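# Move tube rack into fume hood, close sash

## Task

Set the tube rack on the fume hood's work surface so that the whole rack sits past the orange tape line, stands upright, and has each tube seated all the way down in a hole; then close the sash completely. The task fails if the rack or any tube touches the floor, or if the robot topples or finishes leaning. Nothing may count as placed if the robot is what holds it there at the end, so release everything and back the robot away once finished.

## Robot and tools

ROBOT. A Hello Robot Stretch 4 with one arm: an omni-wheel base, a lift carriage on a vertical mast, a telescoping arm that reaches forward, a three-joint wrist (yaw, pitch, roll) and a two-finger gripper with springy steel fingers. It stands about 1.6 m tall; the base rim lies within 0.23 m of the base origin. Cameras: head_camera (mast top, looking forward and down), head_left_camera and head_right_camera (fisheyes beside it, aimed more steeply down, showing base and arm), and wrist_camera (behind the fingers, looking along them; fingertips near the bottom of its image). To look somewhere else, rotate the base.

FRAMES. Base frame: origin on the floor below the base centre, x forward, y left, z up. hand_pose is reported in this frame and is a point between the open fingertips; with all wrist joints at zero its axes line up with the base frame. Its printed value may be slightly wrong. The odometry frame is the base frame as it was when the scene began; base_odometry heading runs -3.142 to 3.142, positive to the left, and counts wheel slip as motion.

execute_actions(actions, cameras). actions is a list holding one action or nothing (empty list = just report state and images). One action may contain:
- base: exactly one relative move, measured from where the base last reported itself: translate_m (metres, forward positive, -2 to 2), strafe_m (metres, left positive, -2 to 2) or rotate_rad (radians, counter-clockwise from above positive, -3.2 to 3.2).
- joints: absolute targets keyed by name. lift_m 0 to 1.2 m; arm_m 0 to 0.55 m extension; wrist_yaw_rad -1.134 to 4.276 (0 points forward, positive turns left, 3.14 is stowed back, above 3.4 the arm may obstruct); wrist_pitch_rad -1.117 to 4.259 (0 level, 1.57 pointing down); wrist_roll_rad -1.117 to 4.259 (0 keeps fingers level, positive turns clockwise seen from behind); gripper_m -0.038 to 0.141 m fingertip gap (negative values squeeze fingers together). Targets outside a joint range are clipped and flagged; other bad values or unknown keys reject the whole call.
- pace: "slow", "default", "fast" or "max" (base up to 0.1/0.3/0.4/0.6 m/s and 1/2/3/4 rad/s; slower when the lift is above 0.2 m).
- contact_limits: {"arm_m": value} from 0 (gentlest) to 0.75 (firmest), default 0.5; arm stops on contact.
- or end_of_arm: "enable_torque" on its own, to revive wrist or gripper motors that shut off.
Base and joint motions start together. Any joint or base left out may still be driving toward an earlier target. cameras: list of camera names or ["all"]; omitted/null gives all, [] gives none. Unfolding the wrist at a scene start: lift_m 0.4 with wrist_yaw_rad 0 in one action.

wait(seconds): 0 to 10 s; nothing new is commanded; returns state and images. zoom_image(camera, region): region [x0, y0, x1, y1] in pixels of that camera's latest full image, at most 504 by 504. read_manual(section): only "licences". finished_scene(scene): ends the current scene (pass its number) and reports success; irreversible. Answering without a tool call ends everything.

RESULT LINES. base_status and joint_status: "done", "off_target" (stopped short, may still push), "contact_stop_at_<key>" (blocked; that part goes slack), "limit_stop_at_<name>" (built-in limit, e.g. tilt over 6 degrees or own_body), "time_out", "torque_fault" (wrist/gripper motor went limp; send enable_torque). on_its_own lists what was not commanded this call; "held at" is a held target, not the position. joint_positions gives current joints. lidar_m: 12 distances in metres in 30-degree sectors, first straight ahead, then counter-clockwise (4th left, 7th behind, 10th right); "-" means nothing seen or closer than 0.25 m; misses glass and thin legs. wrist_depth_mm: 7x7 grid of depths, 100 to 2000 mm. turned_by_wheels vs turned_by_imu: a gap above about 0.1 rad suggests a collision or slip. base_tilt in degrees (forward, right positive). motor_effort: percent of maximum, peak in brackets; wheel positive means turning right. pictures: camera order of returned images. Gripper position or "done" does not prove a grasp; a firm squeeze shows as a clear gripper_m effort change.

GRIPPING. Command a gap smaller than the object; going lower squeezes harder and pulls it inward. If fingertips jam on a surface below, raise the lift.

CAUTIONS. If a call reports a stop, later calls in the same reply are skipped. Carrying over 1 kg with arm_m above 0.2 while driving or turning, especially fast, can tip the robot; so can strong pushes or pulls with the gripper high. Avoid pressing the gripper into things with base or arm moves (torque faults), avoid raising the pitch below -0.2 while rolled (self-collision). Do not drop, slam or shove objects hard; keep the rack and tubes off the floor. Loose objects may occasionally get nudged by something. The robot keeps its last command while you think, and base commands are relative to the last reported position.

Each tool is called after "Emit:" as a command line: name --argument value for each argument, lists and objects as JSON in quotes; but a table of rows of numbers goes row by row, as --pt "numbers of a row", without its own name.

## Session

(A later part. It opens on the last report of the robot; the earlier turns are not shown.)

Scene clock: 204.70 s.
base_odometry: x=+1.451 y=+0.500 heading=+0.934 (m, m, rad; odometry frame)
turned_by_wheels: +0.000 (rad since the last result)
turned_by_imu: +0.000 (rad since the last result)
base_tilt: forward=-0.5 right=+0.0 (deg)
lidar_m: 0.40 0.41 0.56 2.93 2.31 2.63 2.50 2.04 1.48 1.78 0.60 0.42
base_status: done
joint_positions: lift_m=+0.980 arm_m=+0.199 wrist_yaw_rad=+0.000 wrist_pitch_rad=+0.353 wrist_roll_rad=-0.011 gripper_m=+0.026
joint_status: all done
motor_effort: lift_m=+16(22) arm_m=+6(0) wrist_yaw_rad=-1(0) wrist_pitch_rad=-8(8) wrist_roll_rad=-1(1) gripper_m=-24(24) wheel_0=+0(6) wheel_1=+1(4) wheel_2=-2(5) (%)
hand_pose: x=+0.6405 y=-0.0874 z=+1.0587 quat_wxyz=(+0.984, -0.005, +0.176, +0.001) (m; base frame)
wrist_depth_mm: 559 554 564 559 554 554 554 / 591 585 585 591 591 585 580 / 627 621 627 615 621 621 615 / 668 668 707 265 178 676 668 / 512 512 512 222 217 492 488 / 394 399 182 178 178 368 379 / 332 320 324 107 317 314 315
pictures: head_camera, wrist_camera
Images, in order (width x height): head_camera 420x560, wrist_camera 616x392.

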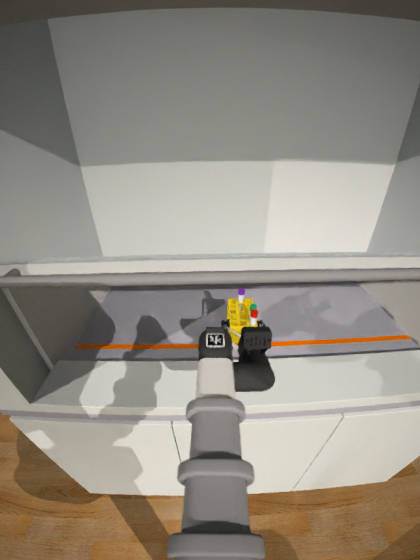

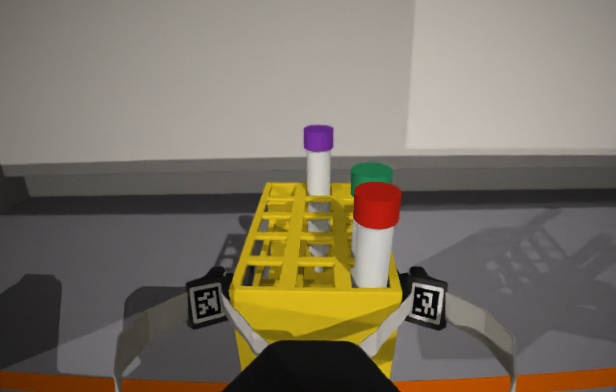

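Emit:
execute_actions --actions '[{"joints":{"lift_m":0.93,"arm_m":0.25},"pace":"slow"}]' --cameras '[]'

Emit:
execute_actions --actions '[{"joints":{"arm_m":0.36},"pace":"slow","contact_limits":{"arm_m":0.2}}]' --cameras '["head_camera","wrist_camera"]'

Scene clock: 215.87 s.
base_odometry: x=+1.451 y=+0.500 heading=+0.934 (m, m, rad; odometry frame)
turned_by_wheels: +0.000 (rad since the last result)
turned_by_imu: +0.000 (rad since the last result)
base_tilt: forward=-0.6 right=+0.0 (deg)
lidar_m: 0.39 0.41 0.55 2.92 2.29 2.63 2.50 2.05 1.48 1.79 0.59 0.42
base_status: not commanded
joint_positions: lift_m=+0.930 arm_m=+0.249 wrist_yaw_rad=+0.000 wrist_pitch_rad=+0.353 wrist_roll_rad=-0.011 gripper_m=+0.026
joint_status: all done
motor_effort: lift_m=+16(16) arm_m=+6(7) wrist_yaw_rad=+0(0) wrist_pitch_rad=-8(9) wrist_roll_rad=-1(1) gripper_m=-24(24) wheel_0=+0(0) wheel_1=+1(1) wheel_2=-3(2) (%)
hand_pose: x=+0.6905 y=-0.0874 z=+1.0087 quat_wxyz=(+0.984, -0.005, +0.176, +0.001) (m; base frame)
wrist_depth_mm: 512 512 517 512 508 508 508 / 544 539 544 539 539 535 535 / 569 574 574 564 569 569 564 / 585 580 569 264 178 549 539 / 415 413 413 223 217 399 392 / 320 320 182 178 178 297 307 / 268 259 263 107 258 253 255
pictures: none
No camera images: the call's "cameras" was empty. Leave "cameras" out to get every camera's image.

Scene clock: 218.23 s.
base_odometry: x=+1.451 y=+0.500 heading=+0.934 (m, m, rad; odometry frame)
turned_by_wheels: +0.000 (rad since the last result)
turned_by_imu: +0.000 (rad since the last result)
base_tilt: forward=-0.5 right=+0.0 (deg)
lidar_m: 0.39 0.42 0.55 2.93 2.30 2.65 2.49 2.03 1.49 1.79 0.59 0.42
base_status: not commanded
joint_positions: lift_m=+0.930 arm_m=+0.359 wrist_yaw_rad=+0.000 wrist_pitch_rad=+0.353 wrist_roll_rad=-0.011 gripper_m=+0.026
joint_status: all done
motor_effort: lift_m=+16(16) arm_m=+6(6) wrist_yaw_rad=-1(0) wrist_pitch_rad=-9(9) wrist_roll_rad=-1(1) gripper_m=-23(24) wheel_0=+0(0) wheel_1=+1(1) wheel_2=-2(2) (%)
contact_limits: arm_m 0.2
hand_pose: x=+0.8005 y=-0.0874 z=+1.0087 quat_wxyz=(+0.984, -0.005, +0.176, +0.001) (m; base frame)
wrist_depth_mm: 413 413 413 413 410 404 407 / 433 433 433 436 430 430 427 / 462 462 462 452 459 459 455 / 530 535 530 265 178 525 525 / 413 415 410 222 217 397 392 / 319 320 182 178 177 297 307 / 268 259 263 107 257 252 255
pictures: head_camera, wrist_camera
Images, in order (width x height): head_camera 420x560, wrist_camera 616x392.

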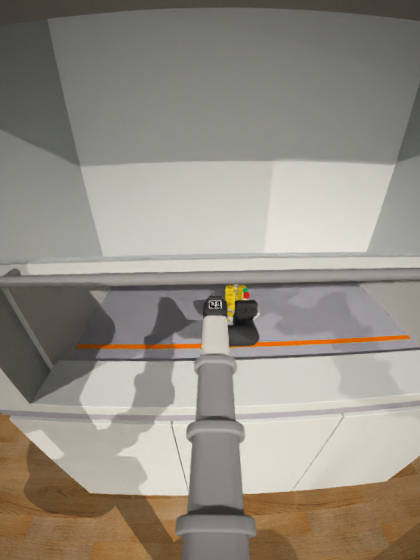

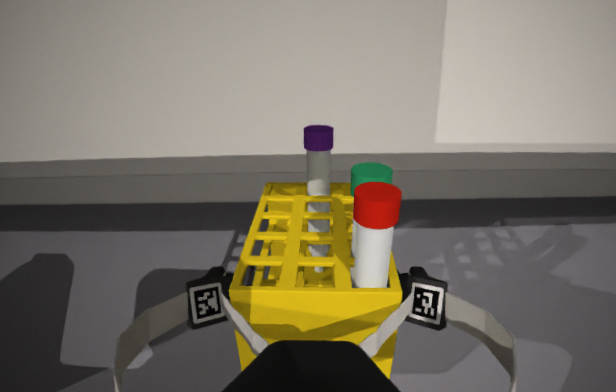

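Emit:
execute_actions --actions '[{"joints":{"lift_m":0.902},"pace":"slow"}]' --cameras '[]'

Emit:
execute_actions --actions '[{"joints":{"gripper_m":0.13},"pace":"slow"}]' --cameras '["wrist_camera"]'

Emit:
execute_actions --actions '[{"joints":{"arm_m":0.2,"lift_m":0.92}}]' --cameras '["head_camera","wrist_camera"]'

Scene clock: 226.83 s.
base_odometry: x=+1.451 y=+0.500 heading=+0.934 (m, m, rad; odometry frame)
turned_by_wheels: +0.000 (rad since the last result)
turned_by_imu: +0.000 (rad since the last result)
base_tilt: forward=-0.5 right=+0.0 (deg)
lidar_m: 0.39 0.41 0.56 2.94 2.30 2.64 2.50 2.04 1.49 1.79 0.60 0.42
base_status: not commanded
joint_positions: lift_m=+0.902 arm_m=+0.359 wrist_yaw_rad=+0.000 wrist_pitch_rad=+0.353 wrist_roll_rad=-0.011 gripper_m=+0.026
joint_status: all done
motor_effort: lift_m=+16(17) arm_m=+6(6) wrist_yaw_rad=-1(0) wrist_pitch_rad=-9(8) wrist_roll_rad=-1(1) gripper_m=-23(25) wheel_0=+1(0) wheel_1=+1(1) wheel_2=-2(2) (%)
hand_pose: x=+0.8005 y=-0.0874 z=+0.9807 quat_wxyz=(+0.984, -0.005, +0.176, +0.001) (m; base frame)
wrist_depth_mm: 413 410 410 413 410 407 410 / 433 430 433 433 430 430 427 / 462 462 462 455 459 455 452 / 508 500 492 265 178 477 473 / 357 359 355 222 217 345 338 / 277 277 182 178 177 257 266 / 233 226 228 107 224 220 225
pictures: none
No camera images: the call's "cameras" was empty. Leave "cameras" out to get every camera's image.

Scene clock: 231.17 s.
base_odometry: x=+1.451 y=+0.500 heading=+0.934 (m, m, rad; odometry frame)
turned_by_wheels: +0.000 (rad since the last result)
turned_by_imu: +0.000 (rad since the last result)
base_tilt: forward=-0.5 right=+0.0 (deg)
lidar_m: 0.40 0.40 0.55 2.94 2.31 2.62 2.50 2.04 1.47 1.79 0.60 0.41
base_status: not commanded
joint_positions: lift_m=+0.902 arm_m=+0.359 wrist_yaw_rad=+0.000 wrist_pitch_rad=+0.352 wrist_roll_rad=-0.011 gripper_m=+0.130
joint_status: all done
motor_effort: lift_m=+16(16) arm_m=+6(6) wrist_yaw_rad=-1(2) wrist_pitch_rad=-6(9) wrist_roll_rad=-1(1) gripper_m=+0(21) wheel_0=+1(0) wheel_1=+1(1) wheel_2=-2(2) (%)
hand_pose: x=+0.8006 y=-0.0874 z=+0.9809 quat_wxyz=(+0.985, -0.005, +0.175, +0.001) (m; base frame)
wrist_depth_mm: 413 413 410 410 410 407 407 / 433 436 433 433 433 430 427 / 462 459 459 455 459 455 452 / 512 504 496 310 421 477 469 / 359 359 359 222 315 347 342 / 278 267 200 193 195 250 268 / 233 227 229 107 224 224 226
pictures: wrist_camera
Images, in order (width x height): wrist_camera 616x392.

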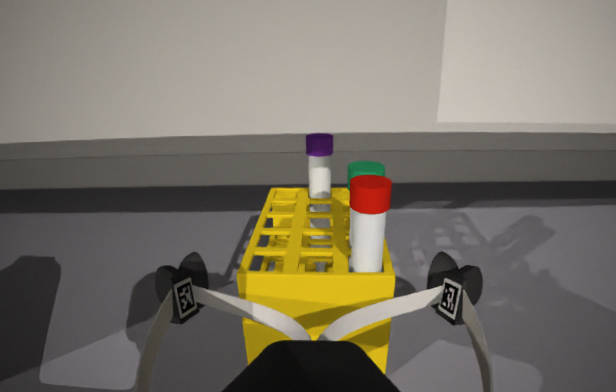

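Scene clock: 232.70 s.
base_odometry: x=+1.451 y=+0.500 heading=+0.934 (m, m, rad; odometry frame)
turned_by_wheels: +0.000 (rad since the last result)
turned_by_imu: +0.000 (rad since the last result)
base_tilt: forward=-0.5 right=+0.0 (deg)
lidar_m: 0.38 0.41 0.56 2.92 2.30 2.65 2.50 2.03 1.49 1.80 0.59 0.42
base_status: not commanded
joint_positions: lift_m=+0.920 arm_m=+0.201 wrist_yaw_rad=+0.000 wrist_pitch_rad=+0.352 wrist_roll_rad=-0.011 gripper_m=+0.130
joint_status: all done
motor_effort: lift_m=+22(25) arm_m=-6(6) wrist_yaw_rad=-1(0) wrist_pitch_rad=-5(6) wrist_roll_rad=-1(1) gripper_m=+1(1) wheel_0=+0(1) wheel_1=+1(1) wheel_2=-2(2) (%)
hand_pose: x=+0.6428 y=-0.0874 z=+0.9985 quat_wxyz=(+0.985, -0.005, +0.175, +0.001) (m; base frame)
wrist_depth_mm: 554 559 559 554 554 554 554 / 585 585 585 585 585 580 574 / 621 621 668 609 668 661 668 / 559 549 544 353 525 521 521 / 397 397 394 362 384 382 377 / 306 294 281 306 279 276 294 / 256 250 259 107 256 245 244
pictures: head_camera, wrist_camera
Images, in order (width x height): head_camera 420x560, wrist_camera 616x392.

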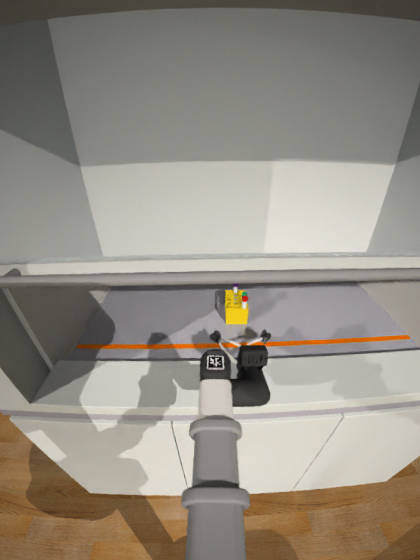

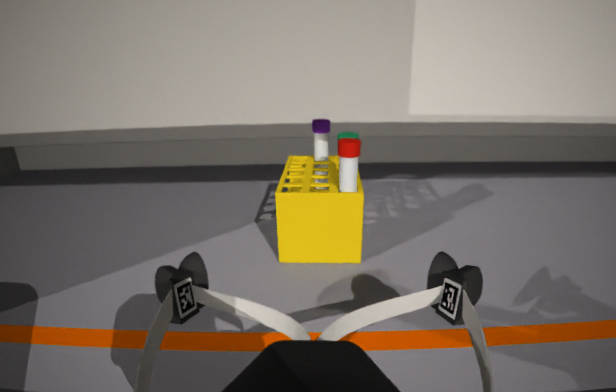

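Emit:
execute_actions --actions '[{"base":{"translate_m":-0.1},"joints":{"arm_m":0.0,"lift_m":0.97,"gripper_m":0.0}}]' --cameras '[]'

Emit:
execute_actions --actions '[{"joints":{"lift_m":1.16,"wrist_pitch_rad":0.0}}]' --cameras '["head_camera","wrist_camera"]'

Scene clock: 255.47 s.
base_odometry: x=+1.391 y=+0.419 heading=+0.934 (m, m, rad; odometry frame)
turned_by_wheels: +0.000 (rad since the last result)
turned_by_imu: +0.000 (rad since the last result)
base_tilt: forward=-0.6 right=-0.1 (deg)
lidar_m: 0.49 0.51 0.69 2.91 2.24 2.54 2.39 2.06 1.46 1.78 0.75 0.53
base_status: done
joint_positions: lift_m=+0.970 arm_m=+0.001 wrist_yaw_rad=+0.000 wrist_pitch_rad=+0.352 wrist_roll_rad=-0.011 gripper_m=+0.000
joint_status: all done
motor_effort: lift_m=+22(24) arm_m=-6(8) wrist_yaw_rad=+0(1) wrist_pitch_rad=-6(6) wrist_roll_rad=-1(1) gripper_m=-5(3) wheel_0=-1(6) wheel_1=+0(4) wheel_2=-1(8) (%)
hand_pose: x=+0.4428 y=-0.0875 z=+1.0484 quat_wxyz=(+0.985, -0.005, +0.175, +0.001) (m; base frame)
wrist_depth_mm: 788 842 831 842 831 820 820 / 788 878 878 878 878 878 866 / 788 917 904 904 917 917 891 / 699 699 683 668 668 654 654 / 421 418 418 415 413 404 399 / 340 338 329 196 185 330 329 / 353 349 343 107 345 338 351
pictures: none
No camera images: the call's "cameras" was empty. Leave "cameras" out to get every camera's image.

Scene clock: 257.33 s.
base_odometry: x=+1.391 y=+0.419 heading=+0.934 (m, m, rad; odometry frame)
turned_by_wheels: +0.000 (rad since the last result)
turned_by_imu: +0.000 (rad since the last result)
base_tilt: forward=-0.5 right=+0.0 (deg)
lidar_m: 0.48 0.50 0.71 2.92 2.28 2.53 2.39 2.05 1.45 1.79 0.75 0.54
base_status: not commanded
joint_positions: lift_m=+1.160 arm_m=+0.001 wrist_yaw_rad=+0.000 wrist_pitch_rad=+0.002 wrist_roll_rad=-0.011 gripper_m=+0.000
joint_status: all done
motor_effort: lift_m=+22(25) arm_m=-6(6) wrist_yaw_rad=+0(0) wrist_pitch_rad=-6(13) wrist_roll_rad=-1(1) gripper_m=-4(5) wheel_0=-1(1) wheel_1=+0(0) wheel_2=-1(0) (%)
hand_pose: x=+0.4605 y=-0.0875 z=+1.3373 quat_wxyz=(+1.000, -0.005, +0.001, +0.000) (m; base frame)
wrist_depth_mm: 778 917 917 917 904 904 917 / 788 917 917 917 917 904 904 / 798 931 931 917 931 917 917 / 788 931 946 931 931 917 917 / 379 377 375 324 375 329 327 / 788 960 946 196 185 931 931 / 778 904 917 107 917 878 891
pictures: head_camera, wrist_camera
Images, in order (width x height): head_camera 420x560, wrist_camera 616x392.

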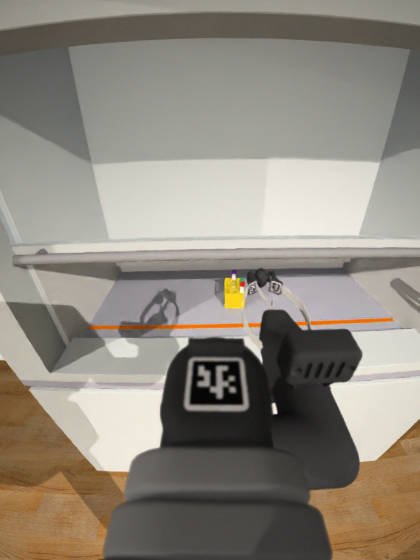

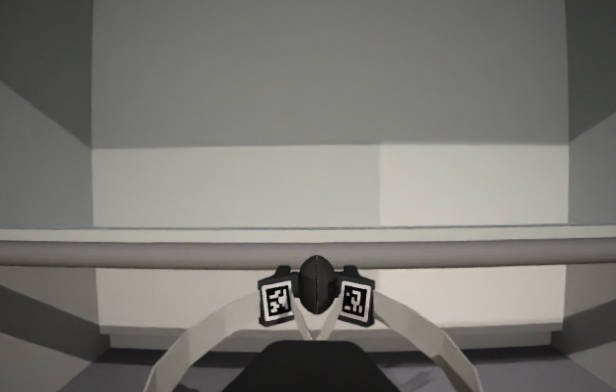

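Emit:
execute_actions --actions '[{"joints":{"lift_m":1.2,"wrist_pitch_rad":-0.15}}]' --cameras '[]'

Emit:
execute_actions --actions '[{"joints":{"arm_m":0.125},"contact_limits":{"arm_m":0.15},"pace":"slow"}]' --cameras '["head_camera","wrist_camera","head_right_camera"]'

Scene clock: 271.33 s.
base_odometry: x=+1.391 y=+0.419 heading=+0.934 (m, m, rad; odometry frame)
turned_by_wheels: +0.000 (rad since the last result)
turned_by_imu: +0.000 (rad since the last result)
base_tilt: forward=-0.5 right=+0.0 (deg)
lidar_m: 0.49 0.52 0.71 2.92 2.27 2.53 2.40 2.06 1.43 1.77 0.74 0.53
base_status: not commanded
joint_positions: lift_m=+1.200 arm_m=+0.001 wrist_yaw_rad=+0.000 wrist_pitch_rad=-0.148 wrist_roll_rad=-0.011 gripper_m=+0.000
joint_status: all done
motor_effort: lift_m=+23(23) arm_m=-6(6) wrist_yaw_rad=+1(1) wrist_pitch_rad=-6(8) wrist_roll_rad=-1(1) gripper_m=-5(5) wheel_0=-1(1) wheel_1=+0(0) wheel_2=-1(1) (%)
hand_pose: x=+0.4573 y=-0.0875 z=+1.4204 quat_wxyz=(+0.997, -0.005, -0.074, +0.000) (m; base frame)
wrist_depth_mm: 778 991 991 991 1008 1008 976 / 798 991 976 976 991 976 946 / 798 960 976 960 960 960 946 / 788 946 946 946 946 946 917 / 788 931 946 946 931 931 904 / 750 917 904 196 185 917 904 / 322 322 317 107 314 315 362
pictures: none
No camera images: the call's "cameras" was empty. Leave "cameras" out to get every camera's image.

Scene clock: 273.87 s.
base_odometry: x=+1.391 y=+0.419 heading=+0.934 (m, m, rad; odometry frame)
turned_by_wheels: +0.000 (rad since the last result)
turned_by_imu: +0.000 (rad since the last result)
base_tilt: forward=-0.5 right=+0.1 (deg)
lidar_m: 0.48 0.51 0.70 2.91 2.26 2.55 2.38 2.05 1.46 1.76 0.74 0.54
base_status: not commanded
joint_positions: lift_m=+1.200 arm_m=+0.124 wrist_yaw_rad=+0.000 wrist_pitch_rad=-0.148 wrist_roll_rad=-0.011 gripper_m=+0.000
joint_status: all done
motor_effort: lift_m=+23(22) arm_m=+6(3) wrist_yaw_rad=+1(0) wrist_pitch_rad=-6(6) wrist_roll_rad=-1(1) gripper_m=-4(5) wheel_0=-1(1) wheel_1=+1(0) wheel_2=-1(1) (%)
contact_limits: arm_m 0.15
hand_pose: x=+0.5801 y=-0.0875 z=+1.4205 quat_wxyz=(+0.997, -0.005, -0.074, +0.000) (m; base frame)
wrist_depth_mm: 788 878 866 866 866 866 854 / 788 854 854 842 842 842 842 / 798 842 842 831 831 831 831 / 809 831 820 820 820 809 809 / 798 809 809 809 809 798 798 / 788 798 788 196 185 788 778 / 699 264 270 107 270 257 768
pictures: head_camera, head_right_camera, wrist_camera
Images, in order (width x height): head_camera 420x560, head_right_camera 420x672, wrist_camera 616x392.

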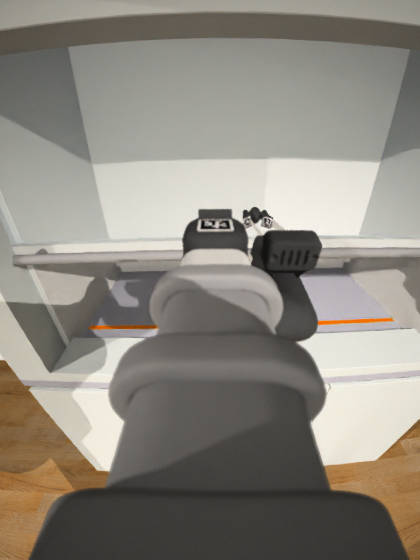

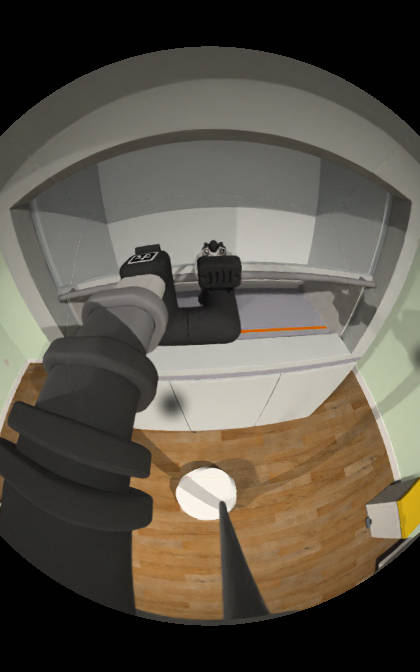

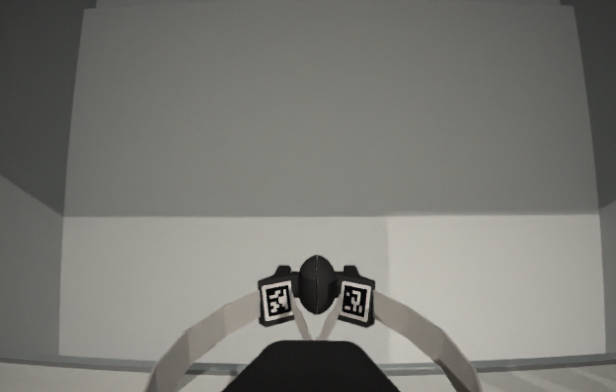

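Emit:
execute_actions --actions '[{"joints":{"lift_m":1.05},"pace":"slow"}]' --cameras '["head_camera","wrist_camera"]'

Scene clock: 279.43 s.
base_odometry: x=+1.391 y=+0.419 heading=+0.934 (m, m, rad; odometry frame)
turned_by_wheels: +0.000 (rad since the last result)
turned_by_imu: +0.000 (rad since the last result)
base_tilt: forward=-0.6 right=+0.0 (deg)
lidar_m: 0.48 0.52 0.69 2.93 2.27 2.55 2.39 2.06 1.46 1.78 0.76 0.52
base_status: not commanded
joint_positions: lift_m=+1.105 arm_m=+0.124 wrist_yaw_rad=+0.000 wrist_pitch_rad=-0.166 wrist_roll_rad=-0.011 gripper_m=+0.000
joint_status: lift_m contact_stop (moved -0.095 of -0.150)
on_its_own: lift_m is slack since a contact_stop (your +1.050 is given up); wrist_pitch_rad is at rest, and its effort (+46) is outside its rest range (-23 to +23)
motor_effort: lift_m=+17(21) arm_m=+4(6) wrist_yaw_rad=+0(4) wrist_pitch_rad=+46(100) wrist_roll_rad=-1(1) gripper_m=-7(12) wheel_0=-1(1) wheel_1=+0(1) wheel_2=+1(1) (%)
hand_pose: x=+0.5797 y=-0.0874 z=+1.3306 quat_wxyz=(+0.997, -0.005, -0.083, +0.000) (m; base frame)
wrist_depth_mm: 788 891 878 878 878 866 866 / 788 866 866 866 866 866 854 / 798 866 854 842 842 842 831 / 809 831 831 820 820 820 809 / 798 820 809 809 809 809 798 / 208 211 200 200 187 211 207 / 759 768 204 107 201 480 759
pictures: head_camera, wrist_camera
Images, in order (width x height): head_camera 420x560, wrist_camera 616x392.

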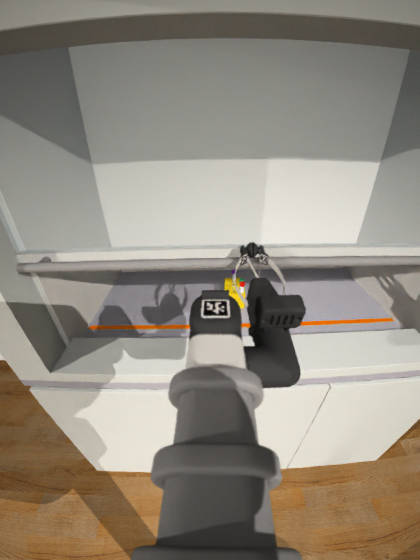

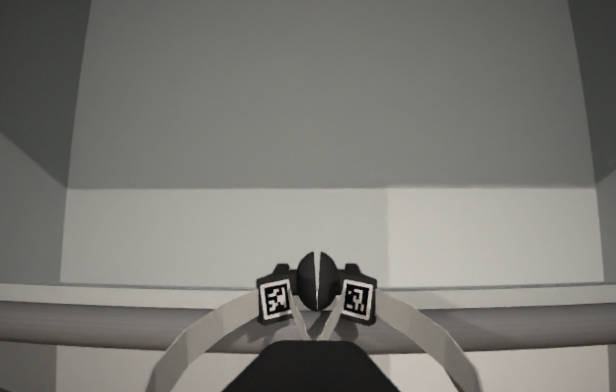

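Emit:
execute_actions --actions '[{"joints":{"lift_m":1.2}}]' --cameras '[]'

Emit:
execute_actions --actions '[{"joints":{"arm_m":0.0}}]' --cameras '[]'

Emit:
execute_actions --actions '[{"joints":{"wrist_yaw_rad":1.57,"wrist_pitch_rad":-0.05}}]' --cameras '[]'

Emit:
execute_actions --actions '[{"joints":{"arm_m":0.31},"contact_limits":{"arm_m":0.15},"pace":"slow"}]'

Scene clock: 309.97 s.
base_odometry: x=+1.391 y=+0.419 heading=+0.934 (m, m, rad; odometry frame)
turned_by_wheels: +0.000 (rad since the last result)
turned_by_imu: +0.000 (rad since the last result)
base_tilt: forward=-0.6 right=+0.0 (deg)
lidar_m: 0.50 0.52 0.70 2.93 2.24 2.54 2.40 2.07 1.45 1.77 0.75 0.51
base_status: not commanded
joint_positions: lift_m=+1.200 arm_m=+0.124 wrist_yaw_rad=+0.000 wrist_pitch_rad=-0.148 wrist_roll_rad=-0.011 gripper_m=+0.000
joint_status: all done
motor_effort: lift_m=+22(24) arm_m=+4(4) wrist_yaw_rad=-1(1) wrist_pitch_rad=-6(27) wrist_roll_rad=-1(1) gripper_m=-4(6) wheel_0=-2(1) wheel_1=+0(0) wheel_2=+1(2) (%)
hand_pose: x=+0.5805 y=-0.0874 z=+1.4205 quat_wxyz=(+0.997, -0.005, -0.074, +0.000) (m; base frame)
wrist_depth_mm: 798 878 866 866 866 842 854 / 798 854 854 854 854 854 854 / 809 842 831 842 842 831 820 / 798 820 820 820 820 820 809 / 798 809 809 809 798 798 798 / 788 798 798 196 185 778 788 / 788 788 778 107 778 768 768
pictures: none
No camera images: the call's "cameras" was empty. Leave "cameras" out to get every camera's image.

Scene clock: 311.37 s.
base_odometry: x=+1.391 y=+0.419 heading=+0.934 (m, m, rad; odometry frame)
turned_by_wheels: +0.000 (rad since the last result)
turned_by_imu: +0.000 (rad since the last result)
base_tilt: forward=-0.5 right=+0.1 (deg)
lidar_m: 0.49 0.51 0.68 2.91 2.27 2.55 2.40 2.05 1.44 1.79 0.74 0.53
base_status: not commanded
joint_positions: lift_m=+1.200 arm_m=+0.001 wrist_yaw_rad=+0.000 wrist_pitch_rad=-0.148 wrist_roll_rad=-0.011 gripper_m=+0.000
joint_status: all done
motor_effort: lift_m=+22(22) arm_m=-6(7) wrist_yaw_rad=-1(1) wrist_pitch_rad=-6(6) wrist_roll_rad=-1(1) gripper_m=-4(5) wheel_0=-1(1) wheel_1=+0(0) wheel_2=+1(1) (%)
hand_pose: x=+0.4573 y=-0.0874 z=+1.4205 quat_wxyz=(+0.997, -0.005, -0.074, +0.000) (m; base frame)
wrist_depth_mm: 778 1025 1008 991 991 991 991 / 788 991 976 991 976 976 960 / 788 976 960 960 960 946 960 / 798 960 960 946 946 946 946 / 788 931 931 931 931 917 917 / 788 917 917 197 185 904 904 / 370 368 366 107 364 362 362
pictures: none
No camera images: the call's "cameras" was empty. Leave "cameras" out to get every camera's image.

Scene clock: 312.87 s.
base_odometry: x=+1.391 y=+0.419 heading=+0.934 (m, m, rad; odometry frame)
turned_by_wheels: +0.000 (rad since the last result)
turned_by_imu: +0.000 (rad since the last result)
base_tilt: forward=-0.6 right=+0.0 (deg)
lidar_m: 0.49 0.51 0.70 2.92 2.29 2.55 2.40 2.04 1.44 1.78 0.75 0.53
base_status: not commanded
joint_positions: lift_m=+1.200 arm_m=+0.001 wrist_yaw_rad=+1.569 wrist_pitch_rad=-0.048 wrist_roll_rad=-0.011 gripper_m=+0.000
joint_status: all done
motor_effort: lift_m=+23(22) arm_m=-6(6) wrist_yaw_rad=+3(1) wrist_pitch_rad=-5(1) wrist_roll_rad=-1(0) gripper_m=-6(6) wheel_0=-1(2) wheel_1=+0(0) wheel_2=+1(1) (%)
hand_pose: x=+0.2597 y=+0.2880 z=+1.3918 quat_wxyz=(+0.707, +0.013, -0.021, +0.706) (m; base frame)
wrist_depth_mm: - - - - - 500 442 / - - - - - 508 439 / - - - - - 517 439 / - - - - - 517 439 / - - - - - 517 436 / - - - 197 185 512 436 / - - - 107 - 439 436
pictures: none
No camera images: the call's "cameras" was empty. Leave "cameras" out to get every camera's image.

Scene clock: 317.27 s.
base_odometry: x=+1.391 y=+0.419 heading=+0.934 (m, m, rad; odometry frame)
turned_by_wheels: +0.000 (rad since the last result)
turned_by_imu: +0.000 (rad since the last result)
base_tilt: forward=-0.6 right=+0.0 (deg)
lidar_m: 0.49 0.51 0.71 2.92 2.28 2.53 2.40 2.07 1.45 1.78 0.76 0.52
base_status: not commanded
joint_positions: lift_m=+1.200 arm_m=+0.309 wrist_yaw_rad=+1.574 wrist_pitch_rad=-0.048 wrist_roll_rad=-0.011 gripper_m=+0.000
joint_status: all done
motor_effort: lift_m=+23(22) arm_m=+8(10) wrist_yaw_rad=-10(11) wrist_pitch_rad=-6(6) wrist_roll_rad=-1(1) gripper_m=-5(6) wheel_0=-1(1) wheel_1=+0(0) wheel_2=+0(1) (%)
contact_limits: arm_m 0.15
hand_pose: x=+0.5661 y=+0.2884 z=+1.3918 quat_wxyz=(+0.706, +0.013, -0.021, +0.708) (m; base frame)
wrist_depth_mm: - - - 455 452 449 445 / - - - 455 445 445 445 / - - - 452 445 442 442 / - - - 452 445 445 442 / - - - 452 445 442 442 / - - - 204 312 439 439 / - - - 107 264 439 439
pictures: head_camera, head_left_camera, head_right_camera, wrist_camera
Images, in order (width x height): head_camera 420x560, head_left_camera 420x672, head_right_camera 420x672, wrist_camera 616x392.

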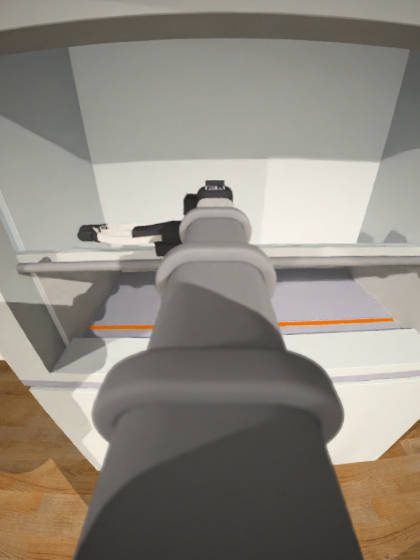

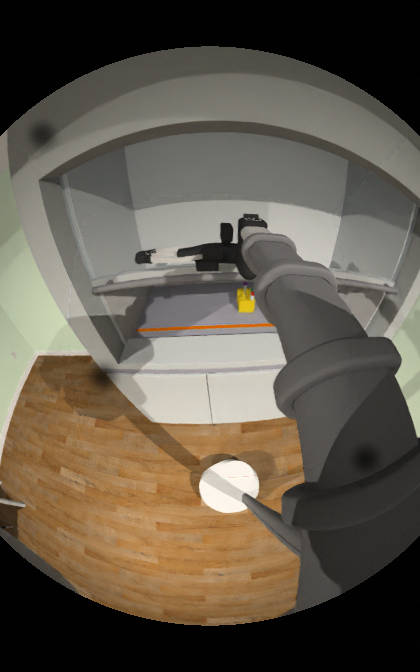

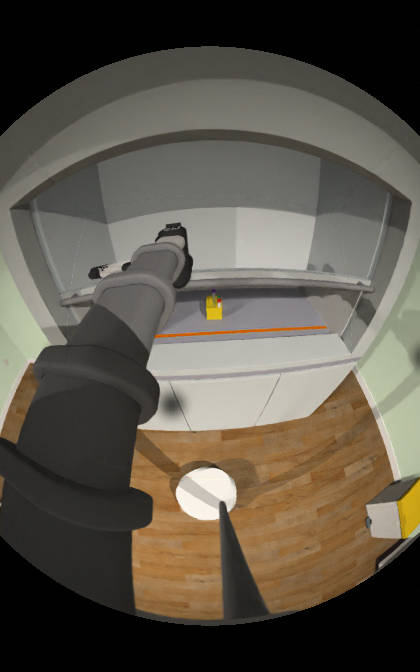

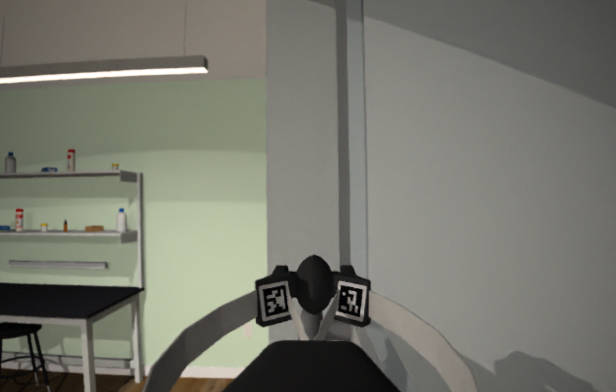

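Emit:
execute_actions --actions '[{"joints":{"arm_m":0.30,"wrist_yaw_rad":1.68}}]' --cameras '[]'

Emit:
execute_actions --actions '[{"joints":{"lift_m":1.0},"pace":"slow"}]' --cameras '["head_camera","head_left_camera"]'

Scene clock: 323.77 s.
base_odometry: x=+1.391 y=+0.419 heading=+0.934 (m, m, rad; odometry frame)
turned_by_wheels: +0.000 (rad since the last result)
turned_by_imu: +0.000 (rad since the last result)
base_tilt: forward=-0.5 right=+0.1 (deg)
lidar_m: 0.49 0.52 0.69 2.92 2.27 2.53 2.39 2.06 1.45 1.77 0.74 0.52
base_status: not commanded
joint_positions: lift_m=+1.200 arm_m=+0.301 wrist_yaw_rad=+1.679 wrist_pitch_rad=-0.048 wrist_roll_rad=-0.011 gripper_m=+0.000
joint_status: all done
motor_effort: lift_m=+22(22) arm_m=-6(6) wrist_yaw_rad=+2(7) wrist_pitch_rad=-5(6) wrist_roll_rad=-1(0) gripper_m=-6(6) wheel_0=-1(1) wheel_1=+0(0) wheel_2=+0(0) (%)
hand_pose: x=+0.5276 y=+0.2959 z=+1.3918 quat_wxyz=(+0.668, +0.014, -0.020, +0.744) (m; base frame)
wrist_depth_mm: - - - 1983 439 418 407 / - - - - 436 415 407 / - - - - 439 415 404 / - - - - 436 415 404 / - - - 442 436 413 404 / - - - 196 185 413 404 / - - - 107 307 410 402
pictures: none
No camera images: the call's "cameras" was empty. Leave "cameras" out to get every camera's image.

Scene clock: 324.87 s.
base_odometry: x=+1.391 y=+0.419 heading=+0.934 (m, m, rad; odometry frame)
turned_by_wheels: +0.000 (rad since the last result)
turned_by_imu: +0.000 (rad since the last result)
base_tilt: forward=-0.5 right=+0.0 (deg)
lidar_m: 0.48 0.51 0.70 2.93 2.28 2.53 2.40 2.06 1.45 1.77 0.74 0.52
base_status: not commanded
joint_positions: lift_m=+1.171 arm_m=+0.301 wrist_yaw_rad=+1.680 wrist_pitch_rad=-0.050 wrist_roll_rad=-0.012 gripper_m=+0.000
joint_status: lift_m contact_stop (moved -0.028 of -0.200)
on_its_own: lift_m is slack since a contact_stop (your +1.000 is given up)
motor_effort: lift_m=+19(22) arm_m=-4(6) wrist_yaw_rad=+0(6) wrist_pitch_rad=+0(36) wrist_roll_rad=+3(12) gripper_m=-7(5) wheel_0=-1(1) wheel_1=+1(1) wheel_2=+0(2) (%)
hand_pose: x=+0.5272 y=+0.2959 z=+1.3640 quat_wxyz=(+0.668, +0.015, -0.021, +0.744) (m; base frame)
wrist_depth_mm: - - - 1983 442 418 407 / - - - - 439 418 407 / - - - - 436 418 407 / - - - - 436 418 407 / - - - 442 436 415 407 / - - - 196 185 410 402 / - - - 107 273 410 402
pictures: head_camera, head_left_camera
Images, in order (width x height): head_camera 420x560, head_left_camera 420x672.

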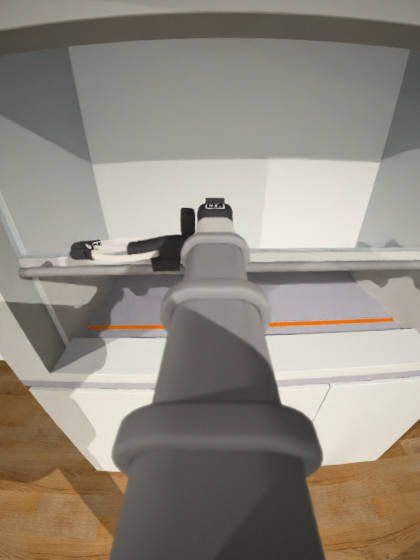

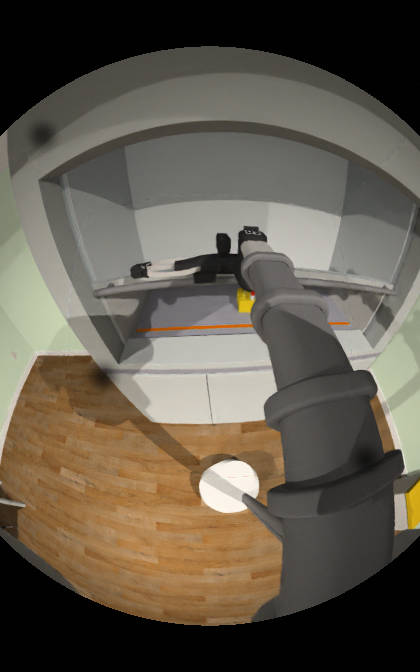

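Emit:
execute_actions --actions '[{"joints":{"lift_m":1.0},"pace":"slow"}]' --cameras '["head_camera"]'

Scene clock: 329.43 s.
base_odometry: x=+1.391 y=+0.419 heading=+0.934 (m, m, rad; odometry frame)
turned_by_wheels: +0.000 (rad since the last result)
turned_by_imu: +0.000 (rad since the last result)
base_tilt: forward=-0.5 right=+0.1 (deg)
lidar_m: 0.48 0.52 0.71 2.92 2.28 2.51 2.40 2.06 1.46 1.76 0.74 0.52
base_status: not commanded
joint_positions: lift_m=+1.159 arm_m=+0.301 wrist_yaw_rad=+1.680 wrist_pitch_rad=-0.050 wrist_roll_rad=-0.012 gripper_m=+0.000
joint_status: lift_m contact_stop (moved -0.012 of -0.171)
on_its_own: lift_m is slack since a contact_stop (your +1.000 is given up)
motor_effort: lift_m=+19(18) arm_m=-3(4) wrist_yaw_rad=+2(4) wrist_pitch_rad=+1(32) wrist_roll_rad=+2(10) gripper_m=-6(5) wheel_0=-2(1) wheel_1=+1(1) wheel_2=+0(1) (%)
hand_pose: x=+0.5271 y=+0.2959 z=+1.3516 quat_wxyz=(+0.668, +0.015, -0.021, +0.744) (m; base frame)
wrist_depth_mm: - - - - 439 418 410 / - - - - 439 418 407 / - - - - 439 418 407 / - - - - 436 415 404 / - - - 445 433 415 402 / - - - 197 185 415 402 / - - - 107 274 410 402
pictures: head_camera
Images, in order (width x height): head_camera 420x560.

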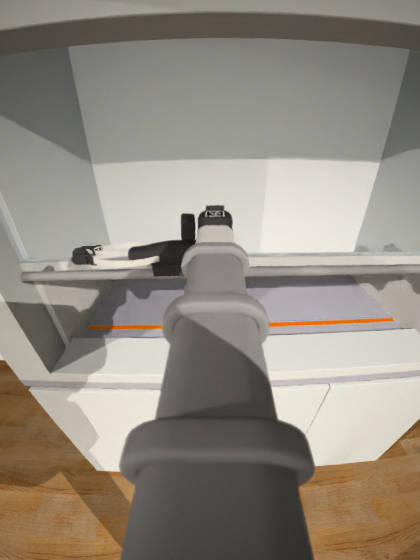

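Emit:
execute_actions --actions '[{"joints":{"lift_m":1.0},"pace":"fast"}]' --cameras '[]'

Scene clock: 341.13 s.
base_odometry: x=+1.391 y=+0.419 heading=+0.934 (m, m, rad; odometry frame)
turned_by_wheels: +0.000 (rad since the last result)
turned_by_imu: +0.000 (rad since the last result)
base_tilt: forward=-0.6 right=+0.0 (deg)
lidar_m: 0.49 0.51 0.69 2.93 2.27 2.53 2.39 2.06 1.46 1.77 0.77 0.53
base_status: not commanded
joint_positions: lift_m=+1.144 arm_m=+0.301 wrist_yaw_rad=+1.680 wrist_pitch_rad=-0.049 wrist_roll_rad=-0.011 gripper_m=+0.000
joint_status: lift_m contact_stop (moved -0.014 of -0.159)
on_its_own: lift_m is slack since a contact_stop (your +1.000 is given up)
motor_effort: lift_m=+19(19) arm_m=-3(4) wrist_yaw_rad=+0(8) wrist_pitch_rad=-4(40) wrist_roll_rad=+1(14) gripper_m=-6(5) wheel_0=-1(2) wheel_1=+1(2) wheel_2=-1(2) (%)
hand_pose: x=+0.5269 y=+0.2960 z=+1.3367 quat_wxyz=(+0.667, +0.014, -0.020, +0.744) (m; base frame)
wrist_depth_mm: - - - - 439 418 407 / - - - - 436 415 407 / - - - - 436 415 404 / - - - - 436 415 407 / - - - 442 433 413 404 / - - - 196 185 413 402 / - - - 107 271 407 402
pictures: none
No camera images: the call's "cameras" was empty. Leave "cameras" out to get every camera's image.

Emit:
execute_actions --actions '[{"joints":{"lift_m":1.125},"pace":"slow"}]' --cameras '[]'

Emit:
execute_actions --actions '[{"joints":{"lift_m":1.105},"pace":"slow"}]' --cameras '[]'

Emit:
execute_actions --actions '[{"joints":{"lift_m":1.085},"pace":"slow"}]' --cameras '[]'

Scene clock: 347.20 s.
base_odometry: x=+1.391 y=+0.419 heading=+0.934 (m, m, rad; odometry frame)
turned_by_wheels: +0.000 (rad since the last result)
turned_by_imu: +0.000 (rad since the last result)
base_tilt: forward=-0.5 right=+0.0 (deg)
lidar_m: 0.49 0.51 0.68 2.93 2.27 2.54 2.39 2.03 1.47 1.77 0.76 0.52
base_status: not commanded
joint_positions: lift_m=+1.135 arm_m=+0.301 wrist_yaw_rad=+1.681 wrist_pitch_rad=-0.052 wrist_roll_rad=-0.011 gripper_m=+0.000
joint_status: lift_m contact_stop (moved -0.010 of -0.019)
on_its_own: lift_m is slack since a contact_stop (your +1.125 is given up)
motor_effort: lift_m=+18(18) arm_m=-3(3) wrist_yaw_rad=-3(5) wrist_pitch_rad=+4(27) wrist_roll_rad=+1(5) gripper_m=-4(6) wheel_0=-1(1) wheel_1=+1(1) wheel_2=-1(2) (%)
hand_pose: x=+0.5268 y=+0.2960 z=+1.3278 quat_wxyz=(+0.667, +0.015, -0.021, +0.744) (m; base frame)
wrist_depth_mm: - - - - 442 418 410 / - - - - 439 421 404 / - - - - 439 418 407 / - - - - 436 415 407 / - - - 442 436 415 404 / - - - 196 185 415 404 / - - - 107 274 407 402
pictures: none
No camera images: the call's "cameras" was empty. Leave "cameras" out to get every camera's image.

not run: a stop came earlier in this reply.

not run: a stop came earlier in this reply.

Emit:
execute_actions --actions '[{"joints":{"lift_m":1.137,"wrist_pitch_rad":0.45}}]' --cameras '["head_camera","head_left_camera"]'

Scene clock: 365.73 s.
base_odometry: x=+1.391 y=+0.419 heading=+0.934 (m, m, rad; odometry frame)
turned_by_wheels: +0.000 (rad since the last result)
turned_by_imu: +0.016 (rad since the last result)
base_tilt: forward=-0.5 right=+0.0 (deg)
lidar_m: 0.48 0.52 0.72 2.92 2.26 2.51 2.40 2.02 1.46 1.80 0.73 0.52
base_status: not commanded
joint_positions: lift_m=+1.141 arm_m=+0.301 wrist_yaw_rad=+1.680 wrist_pitch_rad=+0.169 wrist_roll_rad=-0.011 gripper_m=+0.000
joint_status: lift_m contact_stop (moved +0.006 of +0.002); wrist_pitch_rad contact_stop_at_lift_m (moved +0.220 of +0.502)
on_its_own: wrist_pitch_rad is held at +0.167, not at your +0.450, since a contact_stop; lift_m is slack since a contact_stop
motor_effort: lift_m=+19(22) arm_m=-3(3) wrist_yaw_rad=+2(25) wrist_pitch_rad=-5(84) wrist_roll_rad=+1(17) gripper_m=-5(6) wheel_0=-2(3) wheel_1=+1(5) wheel_2=+1(5) (%)
hand_pose: x=+0.5275 y=+0.2922 z=+1.2705 quat_wxyz=(+0.665, -0.067, +0.052, +0.742) (m; base frame)
wrist_depth_mm: - - - - 389 364 353 / - - - - 397 370 366 / - - - - 407 387 375 / - - - - 418 397 387 / - - - - 342 407 399 / - - - 197 184 246 413 / - - - 107 199 161 424
pictures: head_camera, head_left_camera
Images, in order (width x height): head_camera 420x560, head_left_camera 420x672.

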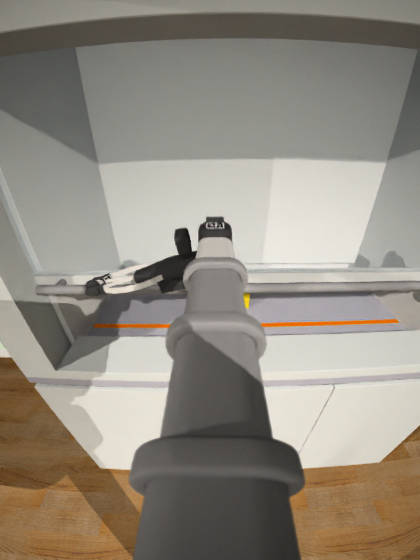

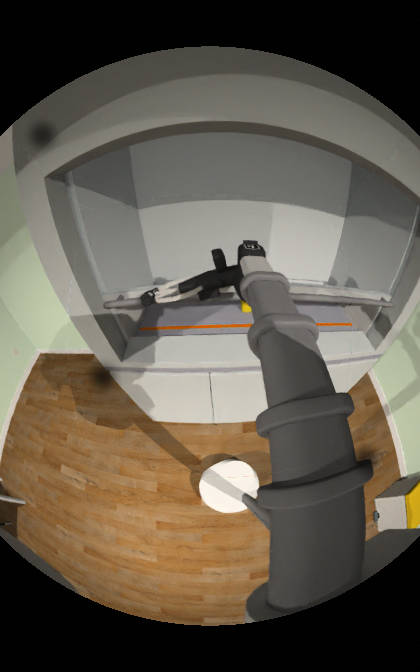

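Emit:
execute_actions --actions '[{"joints":{"lift_m":1.08,"wrist_pitch_rad":-0.05},"pace":"slow"}]' --cameras '["head_camera"]'

Emit:
execute_actions --actions '[{"joints":{"wrist_pitch_rad":0.45}}]' --cameras '["head_camera"]'

Scene clock: 375.50 s.
base_odometry: x=+1.391 y=+0.419 heading=+0.934 (m, m, rad; odometry frame)
turned_by_wheels: +0.000 (rad since the last result)
turned_by_imu: -0.001 (rad since the last result)
base_tilt: forward=-0.6 right=+0.0 (deg)
lidar_m: 0.48 0.52 0.70 2.91 2.27 2.50 2.39 2.02 1.48 1.80 0.74 0.52
base_status: not commanded
joint_positions: lift_m=+1.100 arm_m=+0.301 wrist_yaw_rad=+1.679 wrist_pitch_rad=-0.067 wrist_roll_rad=-0.012 gripper_m=+0.000
joint_status: lift_m contact_stop (moved -0.041 of -0.061); the others done
on_its_own: lift_m is slack since a contact_stop (your +1.080 is given up)
motor_effort: lift_m=+19(19) arm_m=-3(3) wrist_yaw_rad=+1(5) wrist_pitch_rad=+2(34) wrist_roll_rad=+3(13) gripper_m=-5(5) wheel_0=-2(2) wheel_1=+1(1) wheel_2=-1(2) (%)
hand_pose: x=+0.5272 y=+0.2956 z=+1.2971 quat_wxyz=(+0.667, +0.021, -0.027, +0.744) (m; base frame)
wrist_depth_mm: - - - - 433 410 399 / - - - - 430 404 397 / - - - - 427 404 394 / - - - - 424 402 392 / - - - - 421 399 392 / - - - 197 185 399 389 / - - - 107 298 389 387
pictures: head_camera
Images, in order (width x height): head_camera 420x560.

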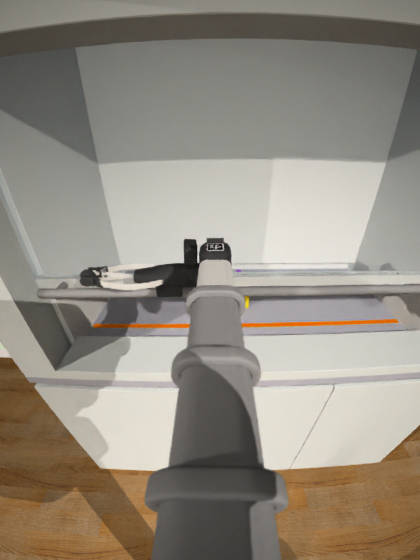

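not run: a stop came earlier in this reply.

Emit:
execute_actions --actions '[{"joints":{"lift_m":1.103},"pace":"slow"}]' --cameras '[]'

Emit:
execute_actions --actions '[{"joints":{"wrist_pitch_rad":0.45}}]' --cameras '["head_camera"]'

Scene clock: 380.40 s.
base_odometry: x=+1.391 y=+0.419 heading=+0.934 (m, m, rad; odometry frame)
turned_by_wheels: +0.000 (rad since the last result)
turned_by_imu: +0.000 (rad since the last result)
base_tilt: forward=-0.5 right=+0.1 (deg)
lidar_m: 0.49 0.52 0.71 2.93 2.25 2.52 2.39 2.03 1.47 1.80 0.75 0.52
base_status: not commanded
joint_positions: lift_m=+1.103 arm_m=+0.301 wrist_yaw_rad=+1.679 wrist_pitch_rad=-0.064 wrist_roll_rad=-0.011 gripper_m=+0.000
joint_status: all done
motor_effort: lift_m=+23(21) arm_m=-3(3) wrist_yaw_rad=+2(2) wrist_pitch_rad=-5(5) wrist_roll_rad=+1(4) gripper_m=-5(6) wheel_0=-2(2) wheel_1=+1(1) wheel_2=-1(2) (%)
hand_pose: x=+0.5271 y=+0.2957 z=+1.2994 quat_wxyz=(+0.667, +0.020, -0.026, +0.744) (m; base frame)
wrist_depth_mm: - - - - 433 407 397 / - - - - 427 404 394 / - - - - 424 404 392 / - - - - 424 402 392 / - - - - 424 399 389 / - - - 196 185 397 387 / - - - 107 285 392 387
pictures: none
No camera images: the call's "cameras" was empty. Leave "cameras" out to get every camera's image.

Scene clock: 381.40 s.
base_odometry: x=+1.391 y=+0.419 heading=+0.934 (m, m, rad; odometry frame)
turned_by_wheels: +0.000 (rad since the last result)
turned_by_imu: +0.024 (rad since the last result)
base_tilt: forward=-0.6 right=+0.0 (deg)
lidar_m: 0.49 0.52 0.74 2.91 2.27 2.49 2.38 1.99 1.47 1.80 0.72 0.53
base_status: not commanded
joint_positions: lift_m=+1.103 arm_m=+0.301 wrist_yaw_rad=+1.680 wrist_pitch_rad=+0.452 wrist_roll_rad=-0.011 gripper_m=+0.000
joint_status: all done
motor_effort: lift_m=+16(22) arm_m=-3(3) wrist_yaw_rad=-2(29) wrist_pitch_rad=-5(81) wrist_roll_rad=+2(21) gripper_m=-5(8) wheel_0=+0(6) wheel_1=+0(5) wheel_2=+0(6) (%)
hand_pose: x=+0.5299 y=+0.2676 z=+1.1556 quat_wxyz=(+0.649, -0.170, +0.145, +0.727) (m; base frame)
wrist_depth_mm: - - - - 343 329 315 / - - - - 368 351 336 / - - - - 394 370 359 / - - - - 349 392 387 / - - - - 452 248 421 / 1808 1808 1756 196 185 191 452 / 1537 1499 1537 107 168 152 410
pictures: head_camera
Images, in order (width x height): head_camera 420x560.

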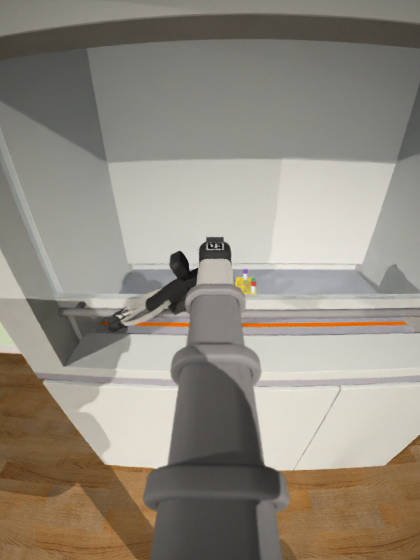

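Emit:
execute_actions --actions '[{"base":{"rotate_rad":-0.04},"joints":{"wrist_pitch_rad":-0.05,"lift_m":1.03},"pace":"slow"}]' --cameras '[]'

Emit:
execute_actions --actions '[{"joints":{"wrist_pitch_rad":0.45}}]' --cameras '["head_camera"]'

Scene clock: 392.00 s.
base_odometry: x=+1.391 y=+0.419 heading=+0.894 (m, m, rad; odometry frame)
turned_by_wheels: -0.040 (rad since the last result)
turned_by_imu: -0.040 (rad since the last result)
base_tilt: forward=-0.5 right=+0.0 (deg)
lidar_m: 0.49 0.53 0.70 2.90 2.23 2.54 2.38 2.06 1.43 1.75 0.75 0.52
base_status: done
joint_positions: lift_m=+1.030 arm_m=+0.301 wrist_yaw_rad=+1.680 wrist_pitch_rad=-0.048 wrist_roll_rad=-0.011 gripper_m=+0.000
joint_status: all done
motor_effort: lift_m=+15(14) arm_m=-3(3) wrist_yaw_rad=-1(1) wrist_pitch_rad=-6(11) wrist_roll_rad=+1(1) gripper_m=-6(6) wheel_0=+1(7) wheel_1=+0(6) wheel_2=+0(3) (%)
hand_pose: x=+0.5269 y=+0.2960 z=+1.2223 quat_wxyz=(+0.667, +0.014, -0.020, +0.744) (m; base frame)
wrist_depth_mm: - - - - 427 404 397 / - - - - 427 404 397 / - - - - 424 404 397 / - - - - 427 404 394 / - - - - 424 404 392 / - - - 197 185 402 394 / - - - 107 279 397 389
pictures: none
No camera images: the call's "cameras" was empty. Leave "cameras" out to get every camera's image.

Scene clock: 393.13 s.
base_odometry: x=+1.391 y=+0.419 heading=+0.894 (m, m, rad; odometry frame)
turned_by_wheels: +0.000 (rad since the last result)
turned_by_imu: +0.050 (rad since the last result)
base_tilt: forward=-0.6 right=+0.1 (deg)
lidar_m: 0.50 0.54 0.72 2.91 2.21 2.48 2.38 1.97 1.47 1.82 0.71 0.55
base_status: not commanded
joint_positions: lift_m=+1.030 arm_m=+0.300 wrist_yaw_rad=+1.684 wrist_pitch_rad=+0.448 wrist_roll_rad=-0.012 gripper_m=+0.000
joint_status: all done
motor_effort: lift_m=+15(15) arm_m=-2(3) wrist_yaw_rad=-11(25) wrist_pitch_rad=+5(80) wrist_roll_rad=+3(19) gripper_m=-7(7) wheel_0=-2(7) wheel_1=+0(7) wheel_2=-2(8) (%)
hand_pose: x=+0.5288 y=+0.2682 z=+1.0835 quat_wxyz=(+0.648, -0.170, +0.144, +0.728) (m; base frame)
wrist_depth_mm: - - - - 325 317 298 / - - - - 345 330 315 / - - - - 368 343 338 / - - - - 389 265 364 / - - - - 413 213 377 / 1708 1661 1618 192 171 185 - / 1464 1430 1430 107 145 164 -
pictures: head_camera
Images, in order (width x height): head_camera 420x560.

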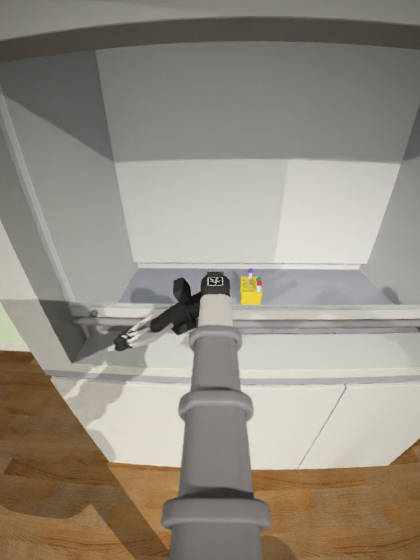

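Emit:
execute_actions --actions '[{"joints":{"wrist_pitch_rad":-0.05}}]' --cameras '[]'

Emit:
execute_actions --actions '[{"base":{"rotate_rad":-0.05},"joints":{"arm_m":0.32},"contact_limits":{"arm_m":0.15},"pace":"slow"}]' --cameras '[]'

Emit:
execute_actions --actions '[{"joints":{"lift_m":0.93},"pace":"slow"}]' --cameras '["head_camera"]'

Scene clock: 405.90 s.
base_odometry: x=+1.391 y=+0.419 heading=+0.894 (m, m, rad; odometry frame)
turned_by_wheels: +0.000 (rad since the last result)
turned_by_imu: +0.000 (rad since the last result)
base_tilt: forward=-0.5 right=+0.0 (deg)
lidar_m: 0.50 0.54 0.75 2.89 2.21 2.47 2.38 2.00 1.47 1.83 0.74 0.53
base_status: not commanded
joint_positions: lift_m=+1.030 arm_m=+0.300 wrist_yaw_rad=+1.680 wrist_pitch_rad=-0.048 wrist_roll_rad=-0.011 gripper_m=+0.000
joint_status: all done
motor_effort: lift_m=+15(15) arm_m=-2(2) wrist_yaw_rad=-1(11) wrist_pitch_rad=-6(9) wrist_roll_rad=+1(2) gripper_m=-5(8) wheel_0=-2(2) wheel_1=-1(1) wheel_2=-1(3) (%)
hand_pose: x=+0.5267 y=+0.2960 z=+1.2223 quat_wxyz=(+0.667, +0.014, -0.020, +0.744) (m; base frame)
wrist_depth_mm: - - - - 379 357 347 / - - - - 382 357 347 / - - - - 379 357 345 / - - - - 375 357 345 / - - - - 377 355 343 / - - - 196 185 355 343 / - - - 107 373 349 343
pictures: none
No camera images: the call's "cameras" was empty. Leave "cameras" out to get every camera's image.

Scene clock: 407.07 s.
base_odometry: x=+1.391 y=+0.419 heading=+0.844 (m, m, rad; odometry frame)
turned_by_wheels: -0.050 (rad since the last result)
turned_by_imu: -0.050 (rad since the last result)
base_tilt: forward=-0.6 right=+0.0 (deg)
lidar_m: 0.51 0.54 0.71 2.89 2.25 2.52 2.37 2.10 1.47 1.75 0.78 0.55
base_status: done
joint_positions: lift_m=+1.030 arm_m=+0.319 wrist_yaw_rad=+1.680 wrist_pitch_rad=-0.048 wrist_roll_rad=-0.011 gripper_m=+0.000
joint_status: all done
motor_effort: lift_m=+16(15) arm_m=+6(11) wrist_yaw_rad=-1(2) wrist_pitch_rad=-6(6) wrist_roll_rad=+1(1) gripper_m=-5(6) wheel_0=+2(0) wheel_1=+2(5) wheel_2=+0(2) (%)
contact_limits: arm_m 0.15
hand_pose: x=+0.5452 y=+0.2960 z=+1.2223 quat_wxyz=(+0.667, +0.014, -0.020, +0.744) (m; base frame)
wrist_depth_mm: - - - - 410 392 382 / - - - - 410 392 382 / - - - - 410 392 379 / - - - - 410 389 379 / - - - 415 410 389 379 / - - - 197 185 389 379 / - - - 107 336 384 379
pictures: none
No camera images: the call's "cameras" was empty. Leave "cameras" out to get every camera's image.

Scene clock: 408.43 s.
base_odometry: x=+1.391 y=+0.419 heading=+0.844 (m, m, rad; odometry frame)
turned_by_wheels: +0.000 (rad since the last result)
turned_by_imu: +0.000 (rad since the last result)
base_tilt: forward=-0.5 right=+0.1 (deg)
lidar_m: 0.50 0.54 0.70 2.89 2.24 2.50 2.38 2.11 1.47 1.74 0.76 0.54
base_status: not commanded
joint_positions: lift_m=+0.967 arm_m=+0.319 wrist_yaw_rad=+1.680 wrist_pitch_rad=-0.049 wrist_roll_rad=-0.011 gripper_m=+0.000
joint_status: lift_m contact_stop (moved -0.063 of -0.100)
on_its_own: lift_m is slack since a contact_stop (your +0.930 is given up)
motor_effort: lift_m=+19(21) arm_m=+4(6) wrist_yaw_rad=+0(7) wrist_pitch_rad=-3(39) wrist_roll_rad=+0(11) gripper_m=-6(6) wheel_0=+1(2) wheel_1=+3(3) wheel_2=+0(2) (%)
hand_pose: x=+0.5457 y=+0.2960 z=+1.1596 quat_wxyz=(+0.667, +0.015, -0.020, +0.744) (m; base frame)
wrist_depth_mm: - - - - 413 392 382 / - - - - 410 392 382 / - - - - 413 392 379 / - - - - 410 389 382 / - - - 418 407 389 379 / - - - 196 185 387 377 / - - - 107 276 384 377
pictures: head_camera
Images, in order (width x height): head_camera 420x560.

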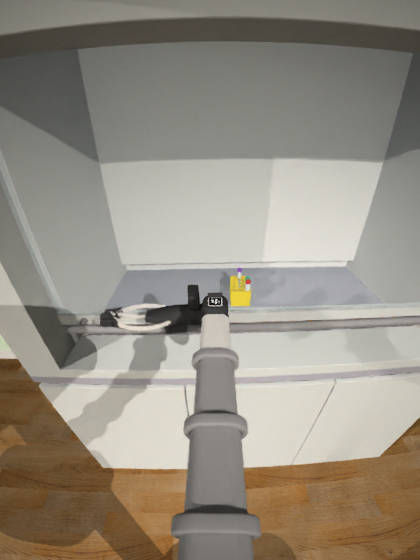

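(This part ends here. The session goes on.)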